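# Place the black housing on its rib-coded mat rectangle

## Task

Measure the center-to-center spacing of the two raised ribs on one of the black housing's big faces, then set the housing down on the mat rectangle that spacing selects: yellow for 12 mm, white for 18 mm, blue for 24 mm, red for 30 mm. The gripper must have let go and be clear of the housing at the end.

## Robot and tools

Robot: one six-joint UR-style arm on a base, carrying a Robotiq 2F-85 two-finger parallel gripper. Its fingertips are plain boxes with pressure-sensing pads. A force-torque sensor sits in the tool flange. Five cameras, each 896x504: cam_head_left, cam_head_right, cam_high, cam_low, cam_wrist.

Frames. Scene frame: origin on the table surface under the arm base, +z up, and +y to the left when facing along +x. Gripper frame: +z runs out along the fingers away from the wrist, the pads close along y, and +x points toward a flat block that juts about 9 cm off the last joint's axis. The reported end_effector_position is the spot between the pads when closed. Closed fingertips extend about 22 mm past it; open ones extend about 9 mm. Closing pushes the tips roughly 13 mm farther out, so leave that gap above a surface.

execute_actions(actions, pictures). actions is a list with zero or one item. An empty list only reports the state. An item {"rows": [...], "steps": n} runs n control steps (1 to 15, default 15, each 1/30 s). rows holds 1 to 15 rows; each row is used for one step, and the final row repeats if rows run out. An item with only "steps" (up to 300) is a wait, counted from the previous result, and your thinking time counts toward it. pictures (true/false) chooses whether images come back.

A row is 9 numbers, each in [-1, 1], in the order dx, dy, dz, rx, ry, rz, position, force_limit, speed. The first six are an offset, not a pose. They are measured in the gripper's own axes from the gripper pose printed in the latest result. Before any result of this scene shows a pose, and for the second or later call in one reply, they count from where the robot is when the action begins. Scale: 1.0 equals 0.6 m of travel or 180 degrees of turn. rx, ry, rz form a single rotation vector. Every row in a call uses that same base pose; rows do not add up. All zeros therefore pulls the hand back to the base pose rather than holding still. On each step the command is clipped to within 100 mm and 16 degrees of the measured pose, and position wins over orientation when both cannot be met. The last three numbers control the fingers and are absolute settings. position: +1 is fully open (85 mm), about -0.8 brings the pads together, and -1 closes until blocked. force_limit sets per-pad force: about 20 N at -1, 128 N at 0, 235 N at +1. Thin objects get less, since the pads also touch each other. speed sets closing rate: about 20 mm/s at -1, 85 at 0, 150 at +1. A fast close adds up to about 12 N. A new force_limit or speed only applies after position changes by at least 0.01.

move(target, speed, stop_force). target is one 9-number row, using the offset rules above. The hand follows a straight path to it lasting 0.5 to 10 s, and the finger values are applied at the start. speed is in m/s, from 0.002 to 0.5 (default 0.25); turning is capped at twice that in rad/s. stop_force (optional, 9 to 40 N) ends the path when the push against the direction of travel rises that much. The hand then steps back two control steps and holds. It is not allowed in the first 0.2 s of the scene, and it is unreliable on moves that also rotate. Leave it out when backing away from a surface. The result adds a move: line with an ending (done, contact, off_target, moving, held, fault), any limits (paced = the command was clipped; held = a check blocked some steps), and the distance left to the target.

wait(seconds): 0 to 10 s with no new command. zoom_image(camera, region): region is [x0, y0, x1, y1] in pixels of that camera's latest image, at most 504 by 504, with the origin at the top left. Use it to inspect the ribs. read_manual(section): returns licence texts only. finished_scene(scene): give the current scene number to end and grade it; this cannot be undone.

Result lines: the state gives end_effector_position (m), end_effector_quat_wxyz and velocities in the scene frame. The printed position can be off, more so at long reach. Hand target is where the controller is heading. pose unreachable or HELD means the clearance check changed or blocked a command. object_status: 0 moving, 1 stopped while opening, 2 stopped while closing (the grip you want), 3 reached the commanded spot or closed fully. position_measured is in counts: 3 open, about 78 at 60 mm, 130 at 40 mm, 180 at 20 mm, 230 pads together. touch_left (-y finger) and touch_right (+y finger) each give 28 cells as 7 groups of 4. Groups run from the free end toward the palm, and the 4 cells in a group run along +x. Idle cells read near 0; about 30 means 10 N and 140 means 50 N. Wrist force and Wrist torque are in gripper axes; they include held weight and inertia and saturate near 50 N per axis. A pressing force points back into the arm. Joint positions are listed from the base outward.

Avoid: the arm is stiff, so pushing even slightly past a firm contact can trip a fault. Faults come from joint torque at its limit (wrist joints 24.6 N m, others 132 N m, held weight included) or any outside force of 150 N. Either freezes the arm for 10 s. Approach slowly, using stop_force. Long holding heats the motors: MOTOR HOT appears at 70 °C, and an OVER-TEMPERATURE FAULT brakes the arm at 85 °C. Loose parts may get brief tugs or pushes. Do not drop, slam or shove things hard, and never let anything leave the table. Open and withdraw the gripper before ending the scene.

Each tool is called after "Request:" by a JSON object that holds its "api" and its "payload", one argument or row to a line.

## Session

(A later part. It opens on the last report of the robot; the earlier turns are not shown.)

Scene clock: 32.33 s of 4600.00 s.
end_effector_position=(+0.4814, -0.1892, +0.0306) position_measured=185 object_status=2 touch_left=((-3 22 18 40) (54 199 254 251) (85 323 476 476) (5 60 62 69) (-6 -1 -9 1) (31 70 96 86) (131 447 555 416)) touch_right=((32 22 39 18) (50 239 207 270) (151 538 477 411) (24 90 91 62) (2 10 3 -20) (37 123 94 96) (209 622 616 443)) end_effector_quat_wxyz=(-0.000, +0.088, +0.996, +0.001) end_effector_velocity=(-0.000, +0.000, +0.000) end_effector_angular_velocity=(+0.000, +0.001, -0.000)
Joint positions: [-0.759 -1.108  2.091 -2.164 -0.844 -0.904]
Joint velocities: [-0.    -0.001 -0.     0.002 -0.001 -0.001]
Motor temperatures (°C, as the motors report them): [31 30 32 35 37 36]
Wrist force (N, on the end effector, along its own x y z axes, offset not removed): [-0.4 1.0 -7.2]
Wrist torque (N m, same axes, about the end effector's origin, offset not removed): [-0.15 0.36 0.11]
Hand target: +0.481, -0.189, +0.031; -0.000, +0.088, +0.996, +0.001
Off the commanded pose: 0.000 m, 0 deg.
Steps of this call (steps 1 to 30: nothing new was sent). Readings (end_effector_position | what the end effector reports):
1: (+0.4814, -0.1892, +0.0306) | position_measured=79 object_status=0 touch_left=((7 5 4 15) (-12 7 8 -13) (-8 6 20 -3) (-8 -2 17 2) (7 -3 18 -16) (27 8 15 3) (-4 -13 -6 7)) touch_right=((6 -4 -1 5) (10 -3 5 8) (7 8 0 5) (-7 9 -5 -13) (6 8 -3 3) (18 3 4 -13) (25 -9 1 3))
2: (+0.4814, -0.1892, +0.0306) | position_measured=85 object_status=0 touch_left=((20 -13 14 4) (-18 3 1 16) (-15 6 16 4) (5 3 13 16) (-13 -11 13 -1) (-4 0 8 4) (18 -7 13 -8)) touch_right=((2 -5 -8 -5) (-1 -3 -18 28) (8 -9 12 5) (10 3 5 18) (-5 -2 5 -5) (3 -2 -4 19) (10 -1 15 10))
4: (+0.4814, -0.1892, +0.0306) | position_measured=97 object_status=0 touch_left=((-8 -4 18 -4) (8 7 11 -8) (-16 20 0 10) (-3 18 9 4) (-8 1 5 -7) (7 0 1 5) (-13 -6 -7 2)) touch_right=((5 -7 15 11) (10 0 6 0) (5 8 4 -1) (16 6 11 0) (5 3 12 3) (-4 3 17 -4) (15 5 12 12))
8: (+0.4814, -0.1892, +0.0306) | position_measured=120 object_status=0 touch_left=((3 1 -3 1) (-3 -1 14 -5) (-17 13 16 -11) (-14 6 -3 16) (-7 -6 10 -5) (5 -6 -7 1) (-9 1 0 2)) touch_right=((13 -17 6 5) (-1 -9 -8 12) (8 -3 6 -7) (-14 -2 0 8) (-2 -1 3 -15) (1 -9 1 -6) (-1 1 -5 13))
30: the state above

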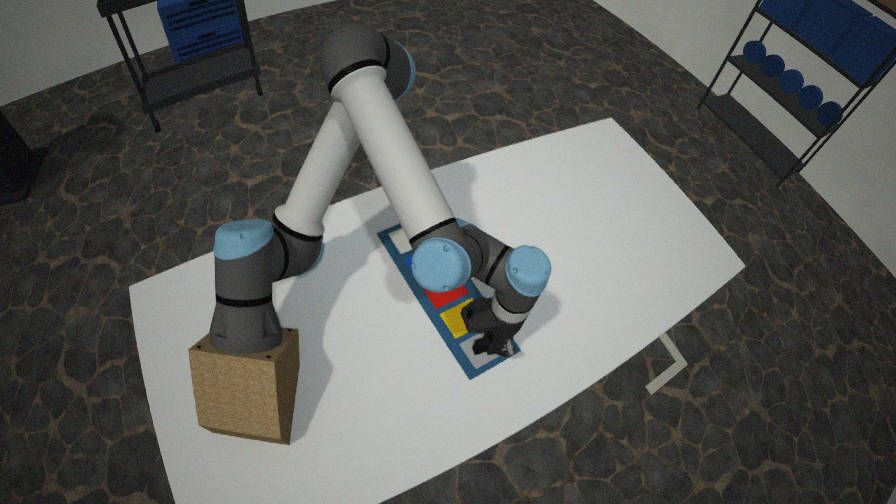

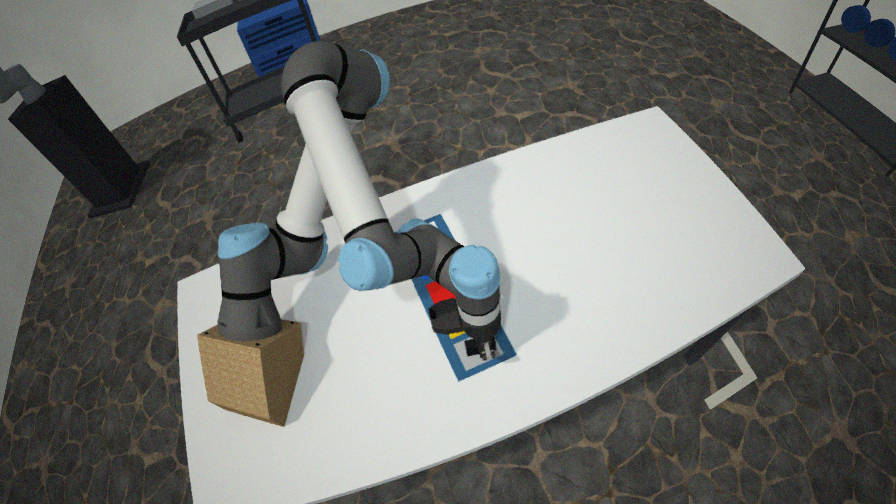

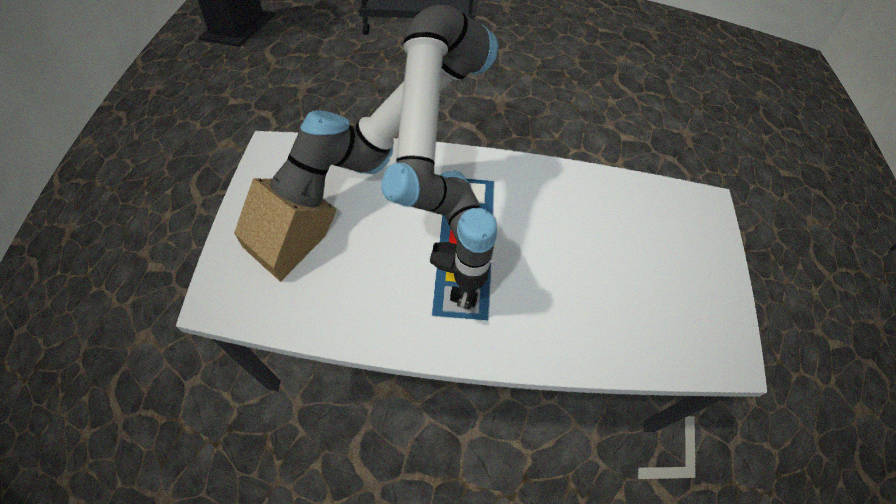

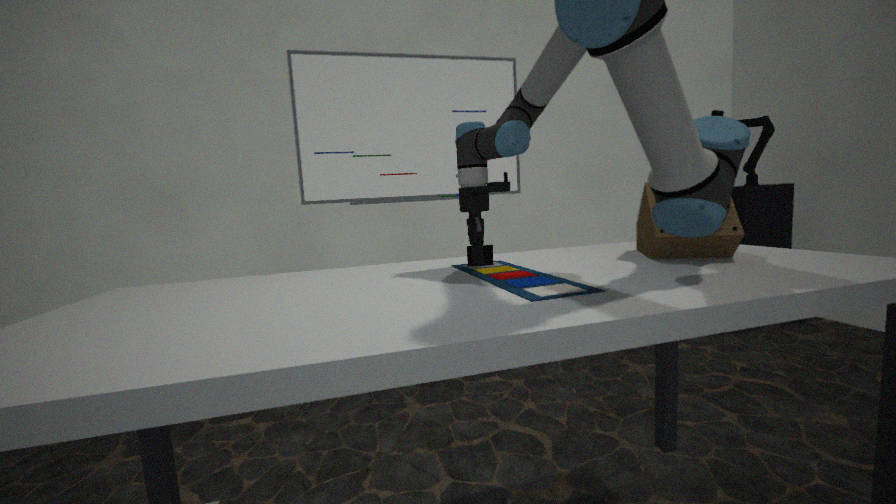

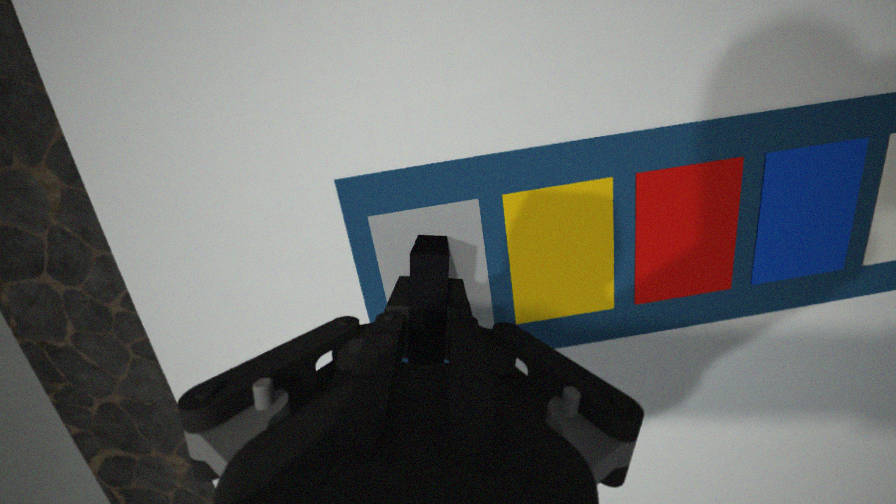

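Request:
{"api": "move", "payload": {
  "target": [0,0,-0.08,0,0,0,-1,-0.6,-0.3]
}}

Request:
{"api": "move", "payload": {
  "target": [0.07,0.395,0,0,0,-0.056,-1,-0.6,-0.3]
}}

Scene clock: 35.03 s of 4600.00 s.
end_effector_position=(+0.4814, -0.1892, +0.0784) position_measured=185 object_status=2 touch_left=((0 7 20 19) (62 191 259 245) (104 317 460 450) (10 79 76 47) (15 14 17 1) (22 70 98 80) (111 471 550 401)) touch_right=((31 31 30 34) (69 257 199 270) (159 534 468 408) (21 91 84 55) (-10 8 7 8) (15 121 97 73) (199 627 607 438)) end_effector_quat_wxyz=(-0.000, +0.088, +0.996, +0.001) end_effector_velocity=(+0.000, +0.000, +0.002) end_effector_angular_velocity=(+0.000, +0.000, +0.002)
Joint positions: [-0.822 -1.175  2.05  -2.005 -0.869 -0.98 ]
Joint velocities: [-0.002 -0.003 -0.003  0.007 -0.001 -0.005]
Motor temperatures (°C, as the motors report them): [31 30 32 35 37 36]
Wrist force (N, on the end effector, along its own x y z axes, offset not removed): [-3.5 -0.1 -1.8]
Wrist torque (N m, same axes, about the end effector's origin, offset not removed): [-0.20 0.72 0.15]
Hand target: +0.481, -0.189, +0.079; -0.000, +0.088, +0.996, +0.001
Off the commanded pose: 0.000 m, 0 deg.
move: done

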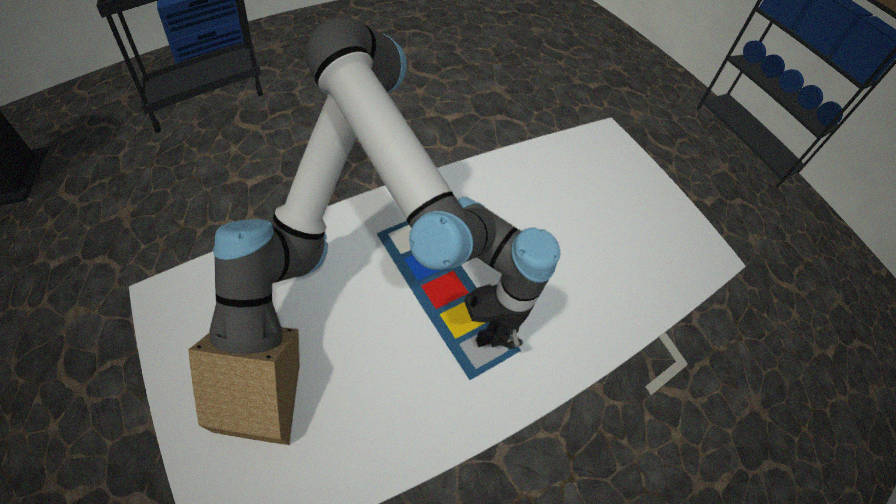

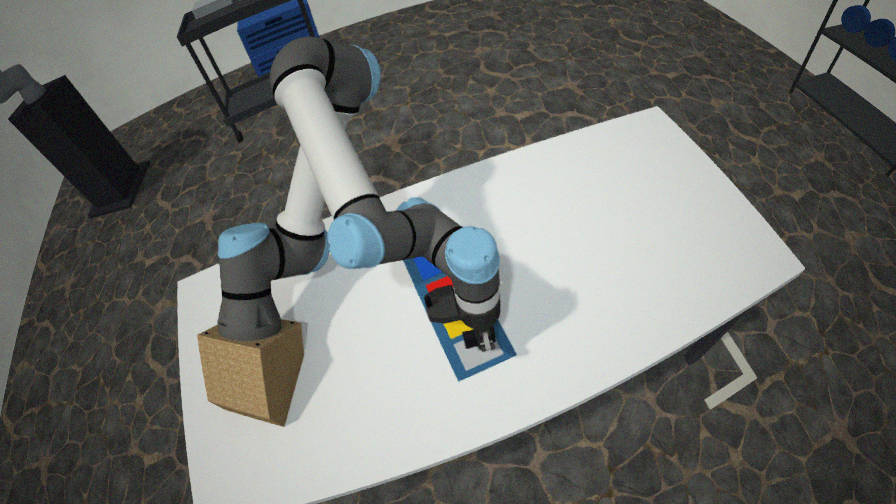

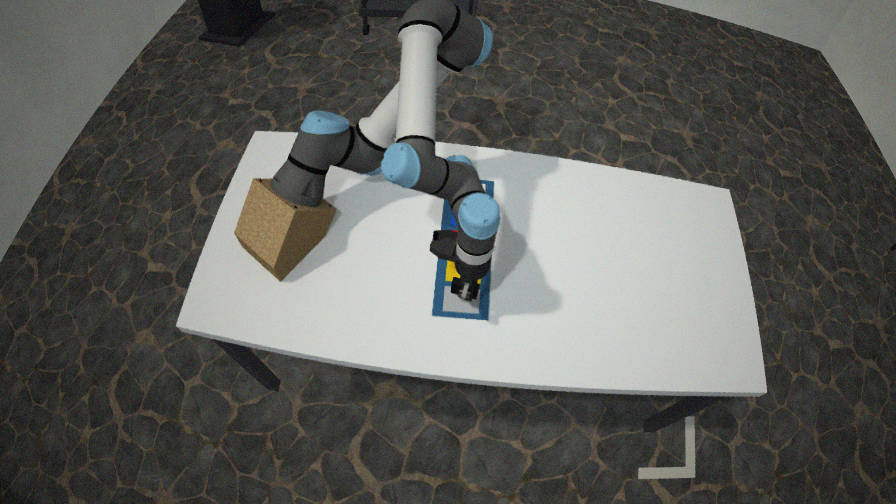

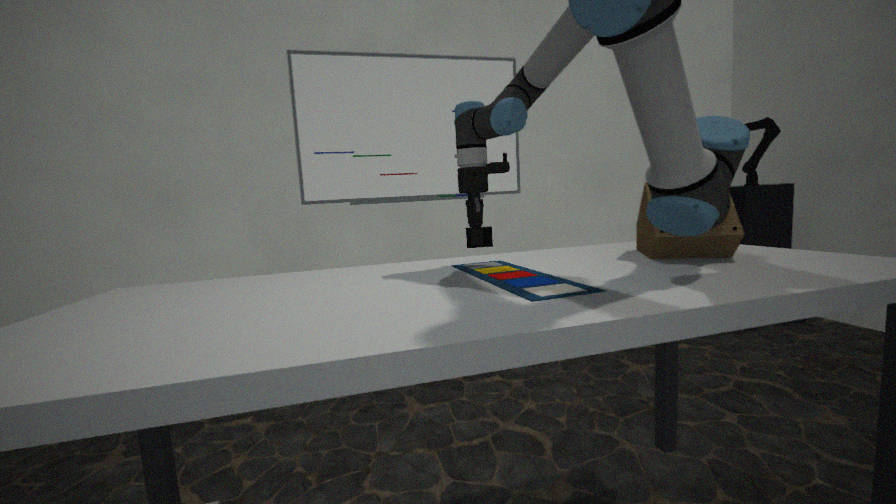

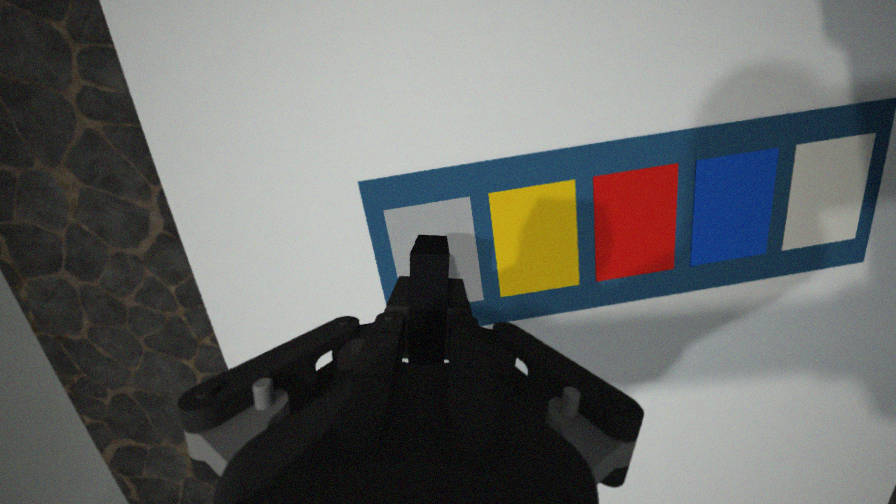

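Scene clock: 36.60 s of 4600.00 s.
end_effector_position=(+0.4814, +0.0511, +0.0785) position_measured=185 object_status=2 touch_left=((-6 9 29 38) (54 186 251 250) (80 303 463 458) (0 72 49 36) (-1 -6 3 5) (28 78 100 69) (123 449 539 396)) touch_right=((14 30 23 26) (77 260 211 275) (147 542 472 399) (27 74 83 60) (5 1 2 -5) (32 127 97 92) (207 627 622 440)) end_effector_quat_wxyz=(-0.000, +0.000, +1.000, +0.001) end_effector_velocity=(+0.000, +0.001, +0.001) end_effector_angular_velocity=(-0.001, -0.001, +0.000)
Joint positions: [-0.611 -1.73   2.251 -1.832 -0.797 -0.888]
Joint velocities: [ 0.001 -0.004  0.     0.002 -0.     0.002]
Motor temperatures (°C, as the motors report them): [31 30 32 35 37 36]
Wrist force (N, on the end effector, along its own x y z axes, offset not removed): [-0.3 -0.8 -1.0]
Wrist torque (N m, same axes, about the end effector's origin, offset not removed): [-0.26 0.08 0.11]
Hand target: +0.481, +0.051, +0.079; -0.000, +0.000, +1.000, +0.001
Off the commanded pose: 0.000 m, 0 deg.
move: done

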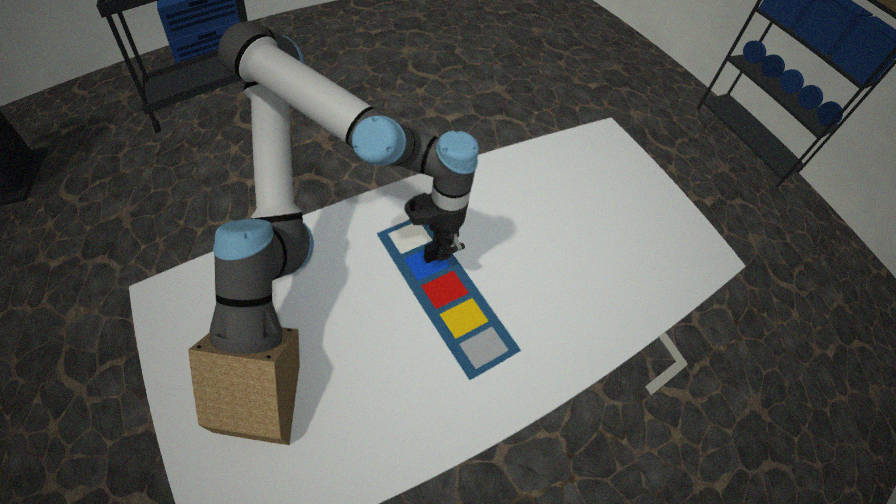

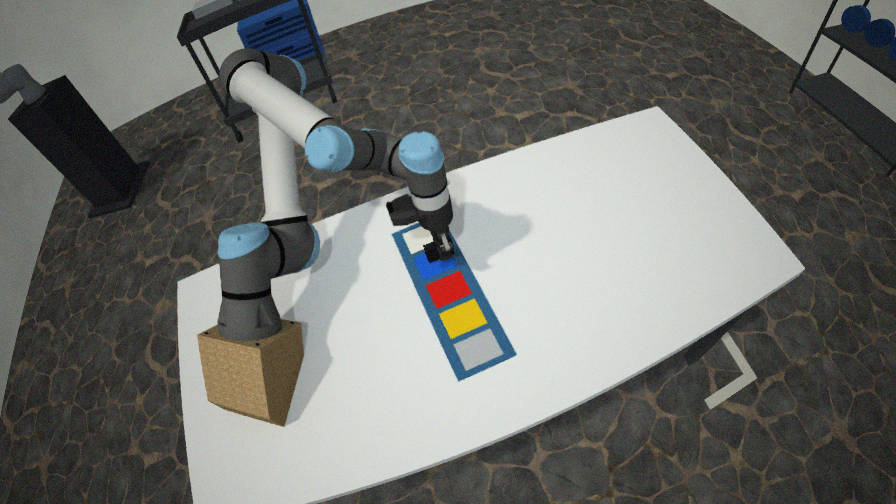

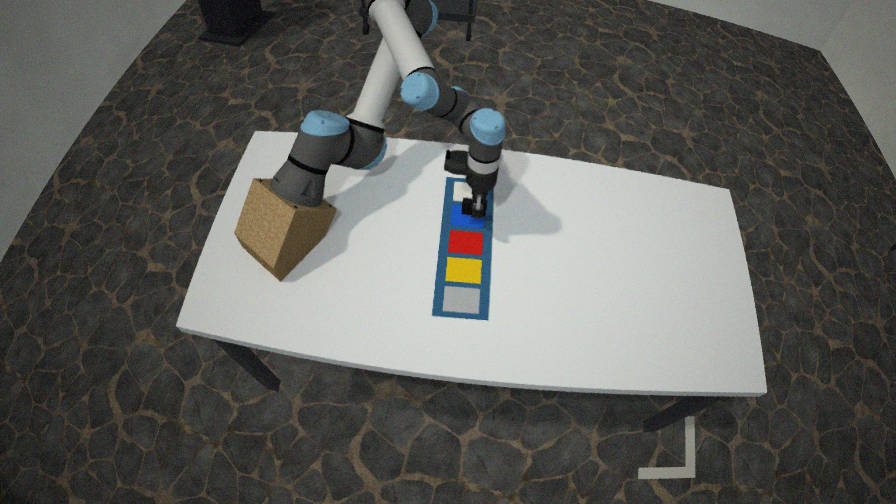

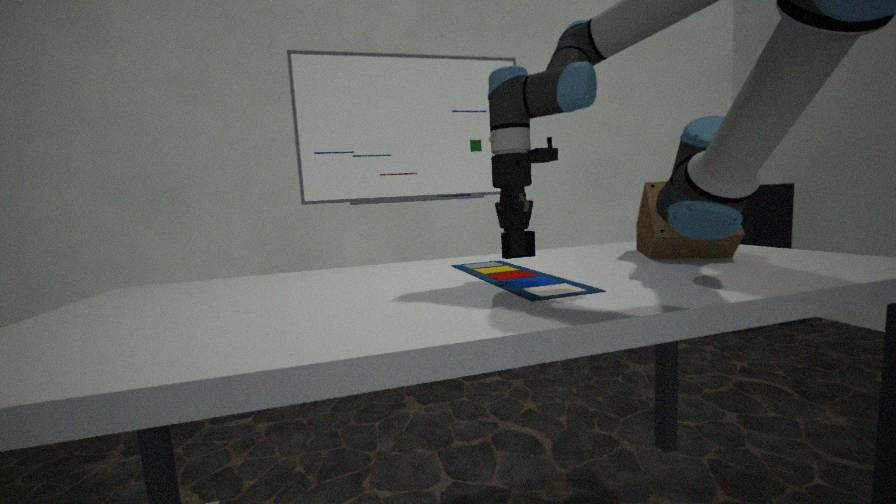

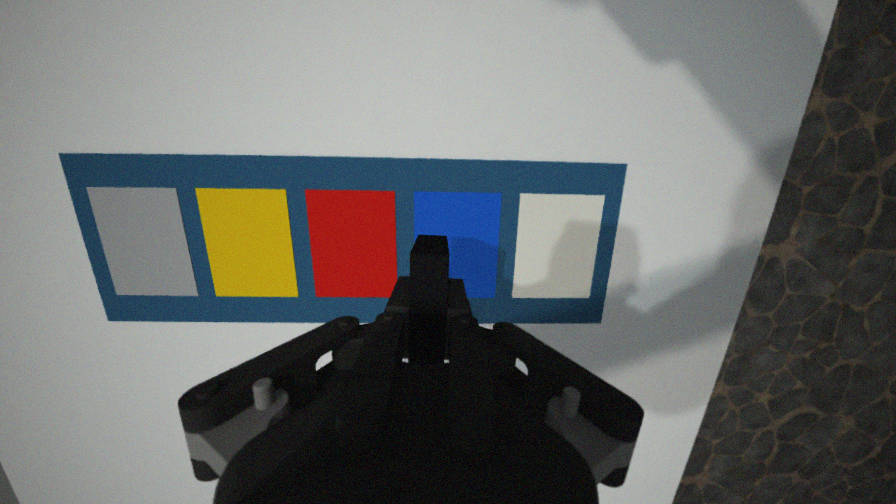

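Request:
{"api": "move", "payload": {
  "target": [0.022,0.035,0.077,0,0,0,-1,-0.6,-0.3],
  "speed": 0.08
}}

Request:
{"api": "move", "payload": {
  "target": [0,0,0,0,0,0,1,-0.6,0.5]
}}

Request:
{"api": "move", "payload": {
  "target": [0,0,-0.2,0,0,0,1,-0.6,0.5]
}}

Scene clock: 38.73 s of 4600.00 s.
end_effector_position=(+0.4683, +0.0721, +0.0326) position_measured=185 object_status=2 touch_left=((4 17 43 23) (63 214 237 255) (81 313 453 465) (10 60 59 64) (10 -12 7 -9) (29 62 108 88) (137 457 548 411)) touch_right=((3 29 35 18) (37 272 199 262) (148 526 459 392) (21 73 112 56) (-8 -8 10 1) (27 118 106 90) (211 629 602 434)) end_effector_quat_wxyz=(-0.000, +0.000, +1.000, +0.001) end_effector_velocity=(-0.000, +0.000, -0.002) end_effector_angular_velocity=(-0.002, +0.000, -0.001)
Joint positions: [-0.512 -1.724  2.345 -2.03  -0.776 -0.75 ]
Joint velocities: [ 0.005  0.002  0.004 -0.012 -0.     0.009]
Motor temperatures (°C, as the motors report them): [31 30 32 35 37 36]
Wrist force (N, on the end effector, along its own x y z axes, offset not removed): [0.1 -0.4 0.1]
Wrist torque (N m, same axes, about the end effector's origin, offset not removed): [-0.22 0.17 0.14]
Hand target: +0.468, +0.072, +0.032; -0.000, +0.000, +1.000, +0.000
Off the commanded pose: 0.000 m, 0 deg.
move: done

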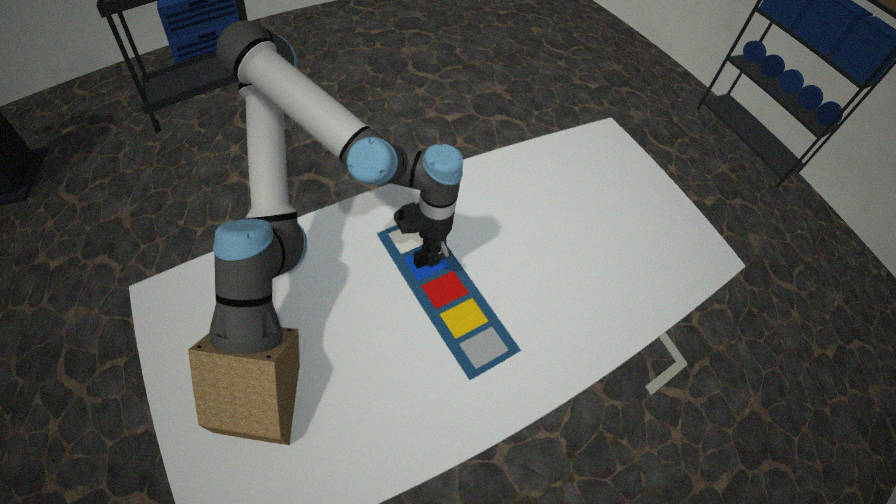

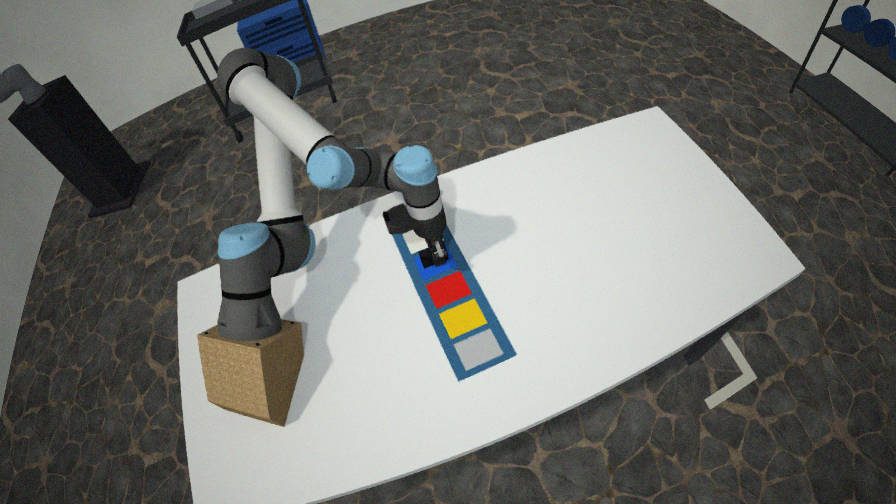

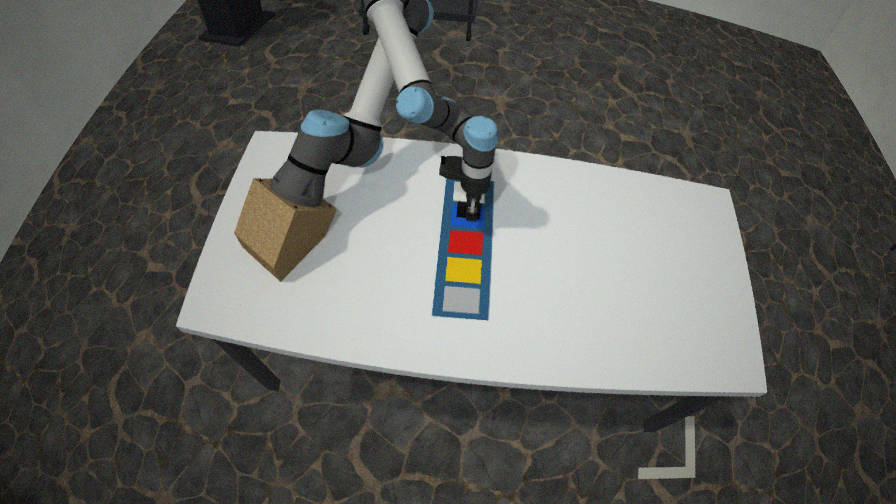

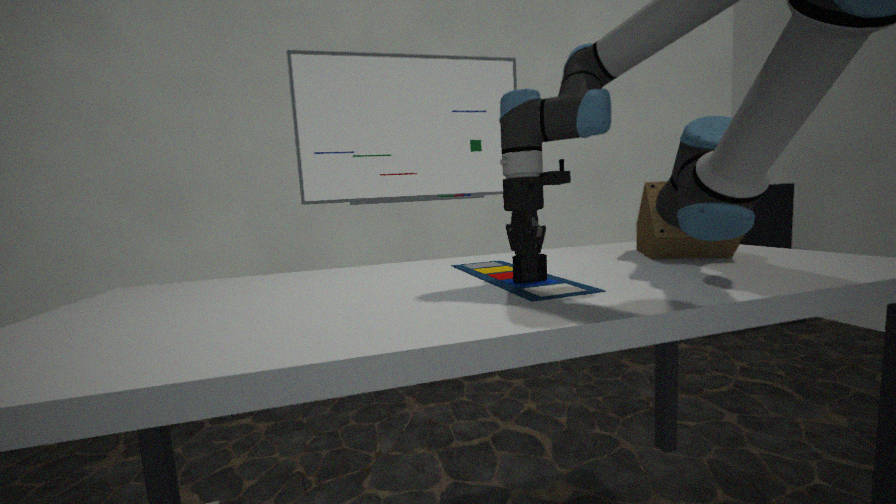

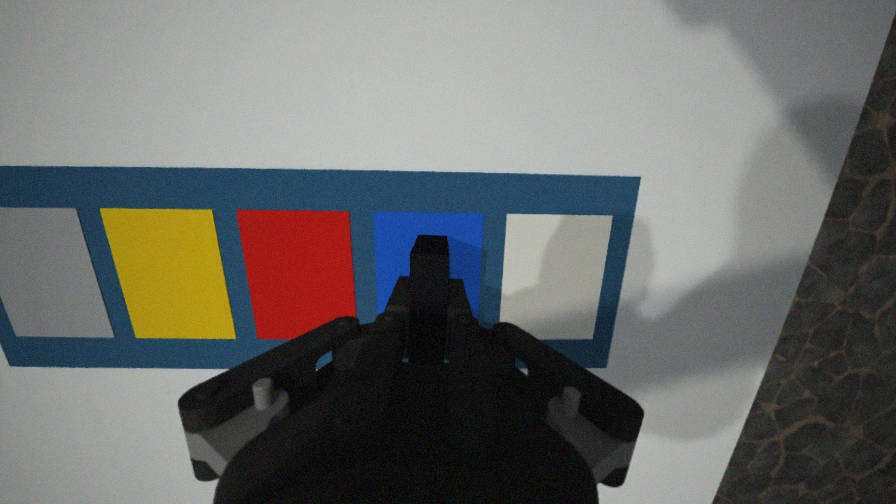

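Scene clock: 39.70 s of 4600.00 s.
end_effector_position=(+0.4683, +0.0721, +0.0326) position_measured=3 object_status=0 touch_left=((2 -2 -1 16) (-6 -13 11 0) (7 -1 -5 0) (-4 3 -2 -16) (-13 1 13 -25) (11 -15 -8 -6) (8 5 24 16)) touch_right=((3 4 7 -5) (-12 0 11 14) (1 12 -2 -1) (4 -10 4 -4) (4 -3 6 4) (0 -10 9 -3) (1 -21 -4 3)) end_effector_quat_wxyz=(-0.000, +0.000, +1.000, +0.001) end_effector_velocity=(-0.000, +0.000, -0.000) end_effector_angular_velocity=(+0.001, +0.000, +0.001)
Joint positions: [-0.512 -1.724  2.345 -2.03  -0.776 -0.75 ]
Joint velocities: [ 0.001 -0.    -0.     0.001  0.001 -0.001]
Motor temperatures (°C, as the motors report them): [31 30 32 35 37 36]
Wrist force (N, on the end effector, along its own x y z axes, offset not removed): [-1.8 0.0 -0.8]
Wrist torque (N m, same axes, about the end effector's origin, offset not removed): [-0.07 0.50 0.06]
Hand target: +0.468, +0.072, +0.033; -0.000, +0.000, +1.000, +0.001
Off the commanded pose: 0.000 m, 0 deg.
move: done

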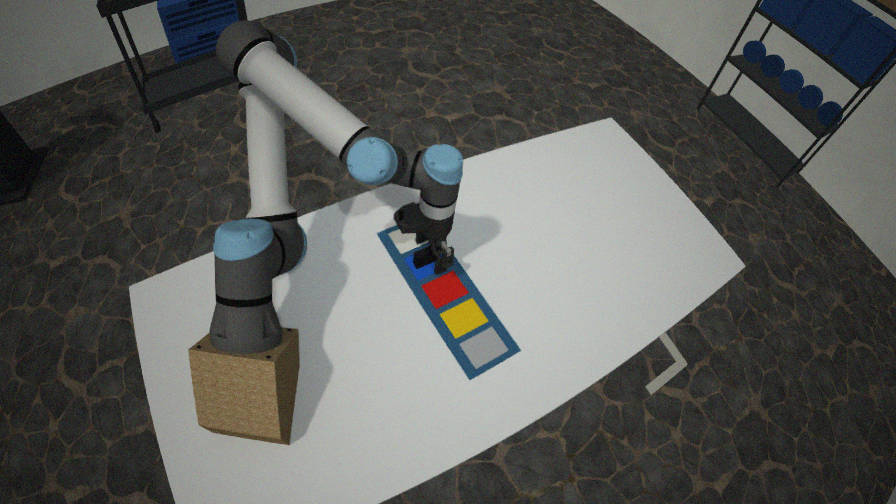

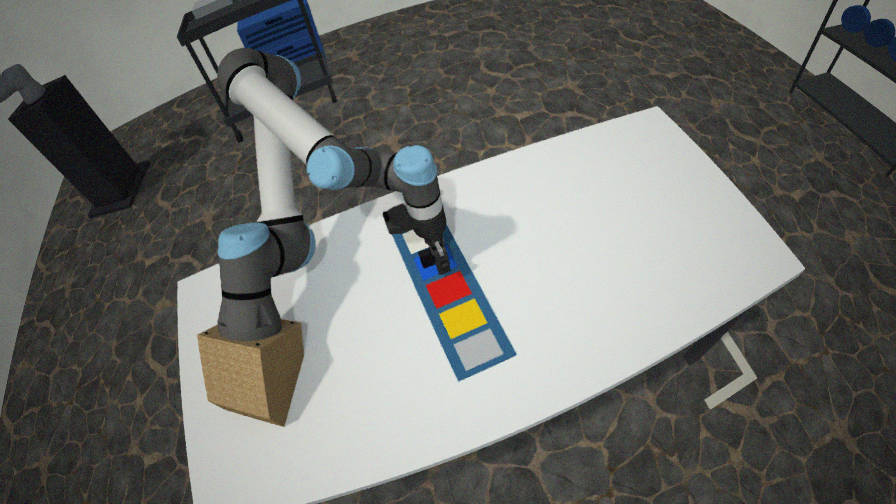

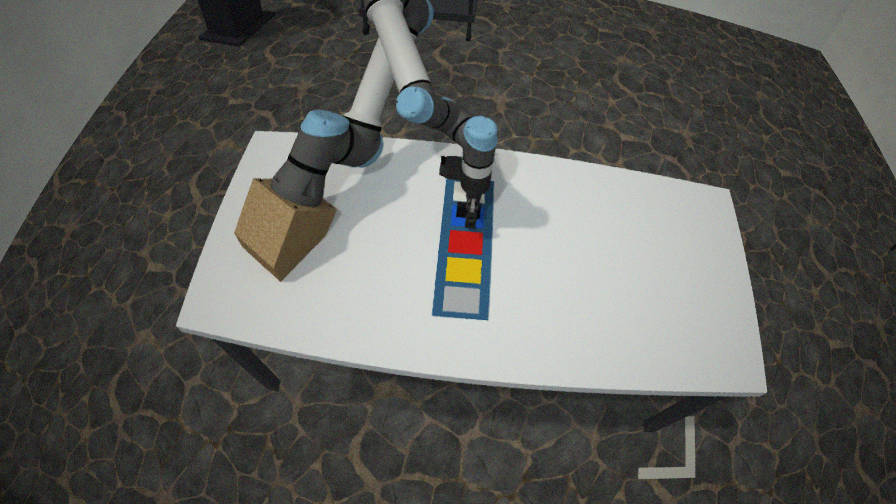

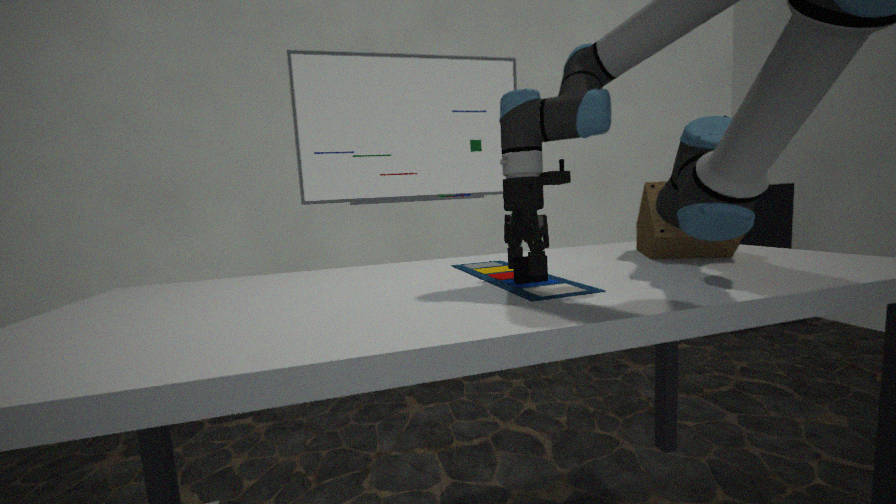

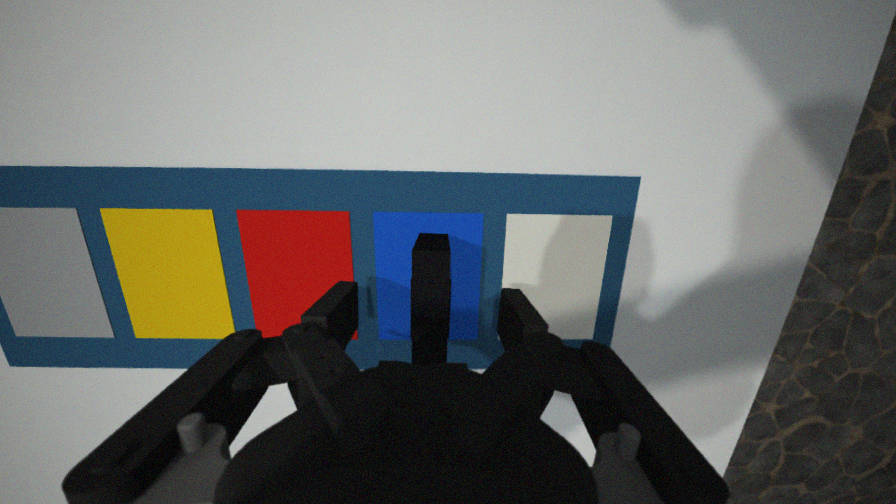

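Scene clock: 40.80 s of 4600.00 s.
end_effector_position=(+0.4683, +0.0720, +0.1523) position_measured=3 object_status=3 touch_left=((-6 3 -9 -3) (16 -26 9 0) (-3 -13 14 -5) (-16 0 -13 6) (-9 -9 2 -10) (3 -5 13 -8) (19 12 9 0)) touch_right=((12 -13 3 11) (9 3 1 0) (-4 -2 7 -6) (4 6 -2 -16) (4 3 0 -5) (5 -10 2 -11) (1 -9 12 2)) end_effector_quat_wxyz=(-0.000, +0.000, +1.000, +0.001) end_effector_velocity=(-0.001, -0.000, +0.002) end_effector_angular_velocity=(+0.002, +0.002, +0.001)
Joint positions: [-0.751 -1.868  2.154 -1.473 -0.841 -1.07 ]
Joint velocities: [-0.004  0.    -0.004  0.011 -0.002 -0.009]
Motor temperatures (°C, as the motors report them): [31 30 32 35 37 36]
Wrist force (N, on the end effector, along its own x y z axes, offset not removed): [1.0 0.1 -1.4]
Wrist torque (N m, same axes, about the end effector's origin, offset not removed): [-0.12 0.02 0.15]
Hand target: +0.468, +0.072, +0.152; -0.000, +0.000, +1.000, +0.001
Off the commanded pose: 0.000 m, 0 deg.
move: done

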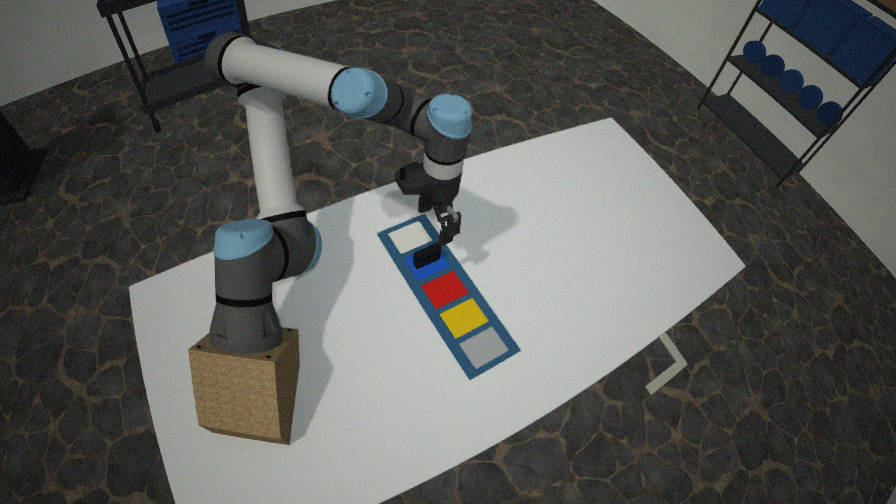

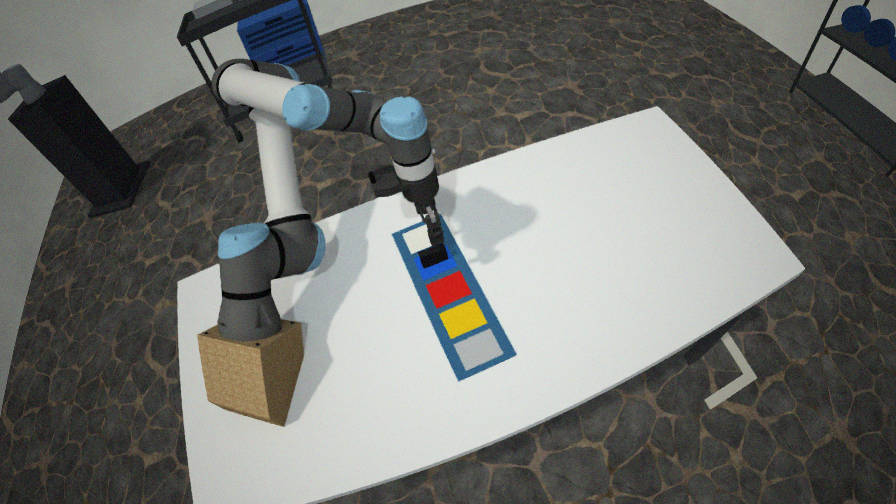

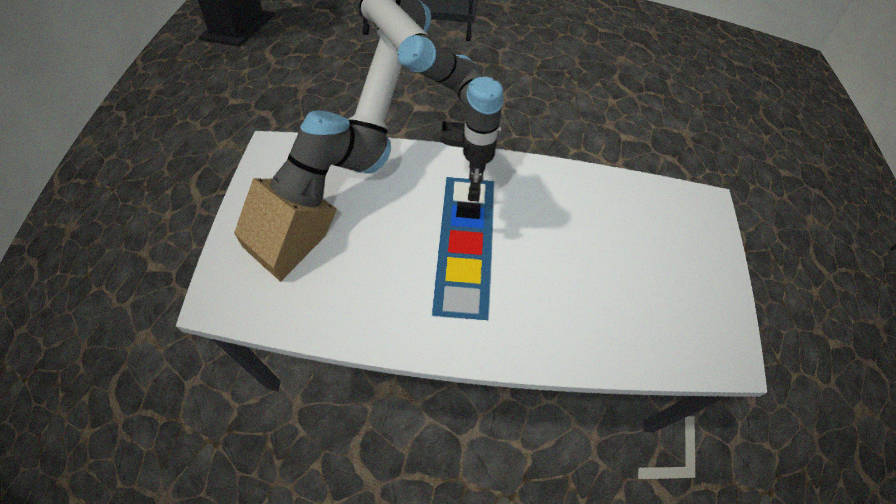

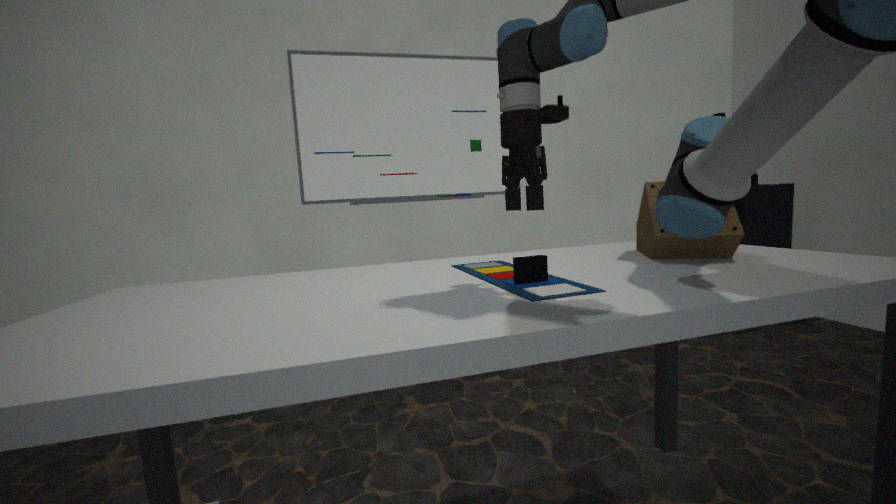

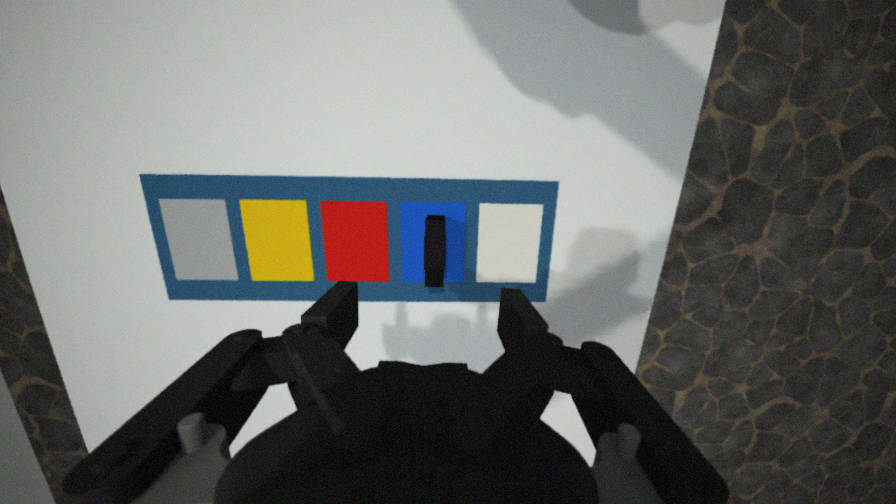

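Request:
{"api": "finished_scene", "payload": {
  "scene": 1
}}

The scene is finished: the task was done.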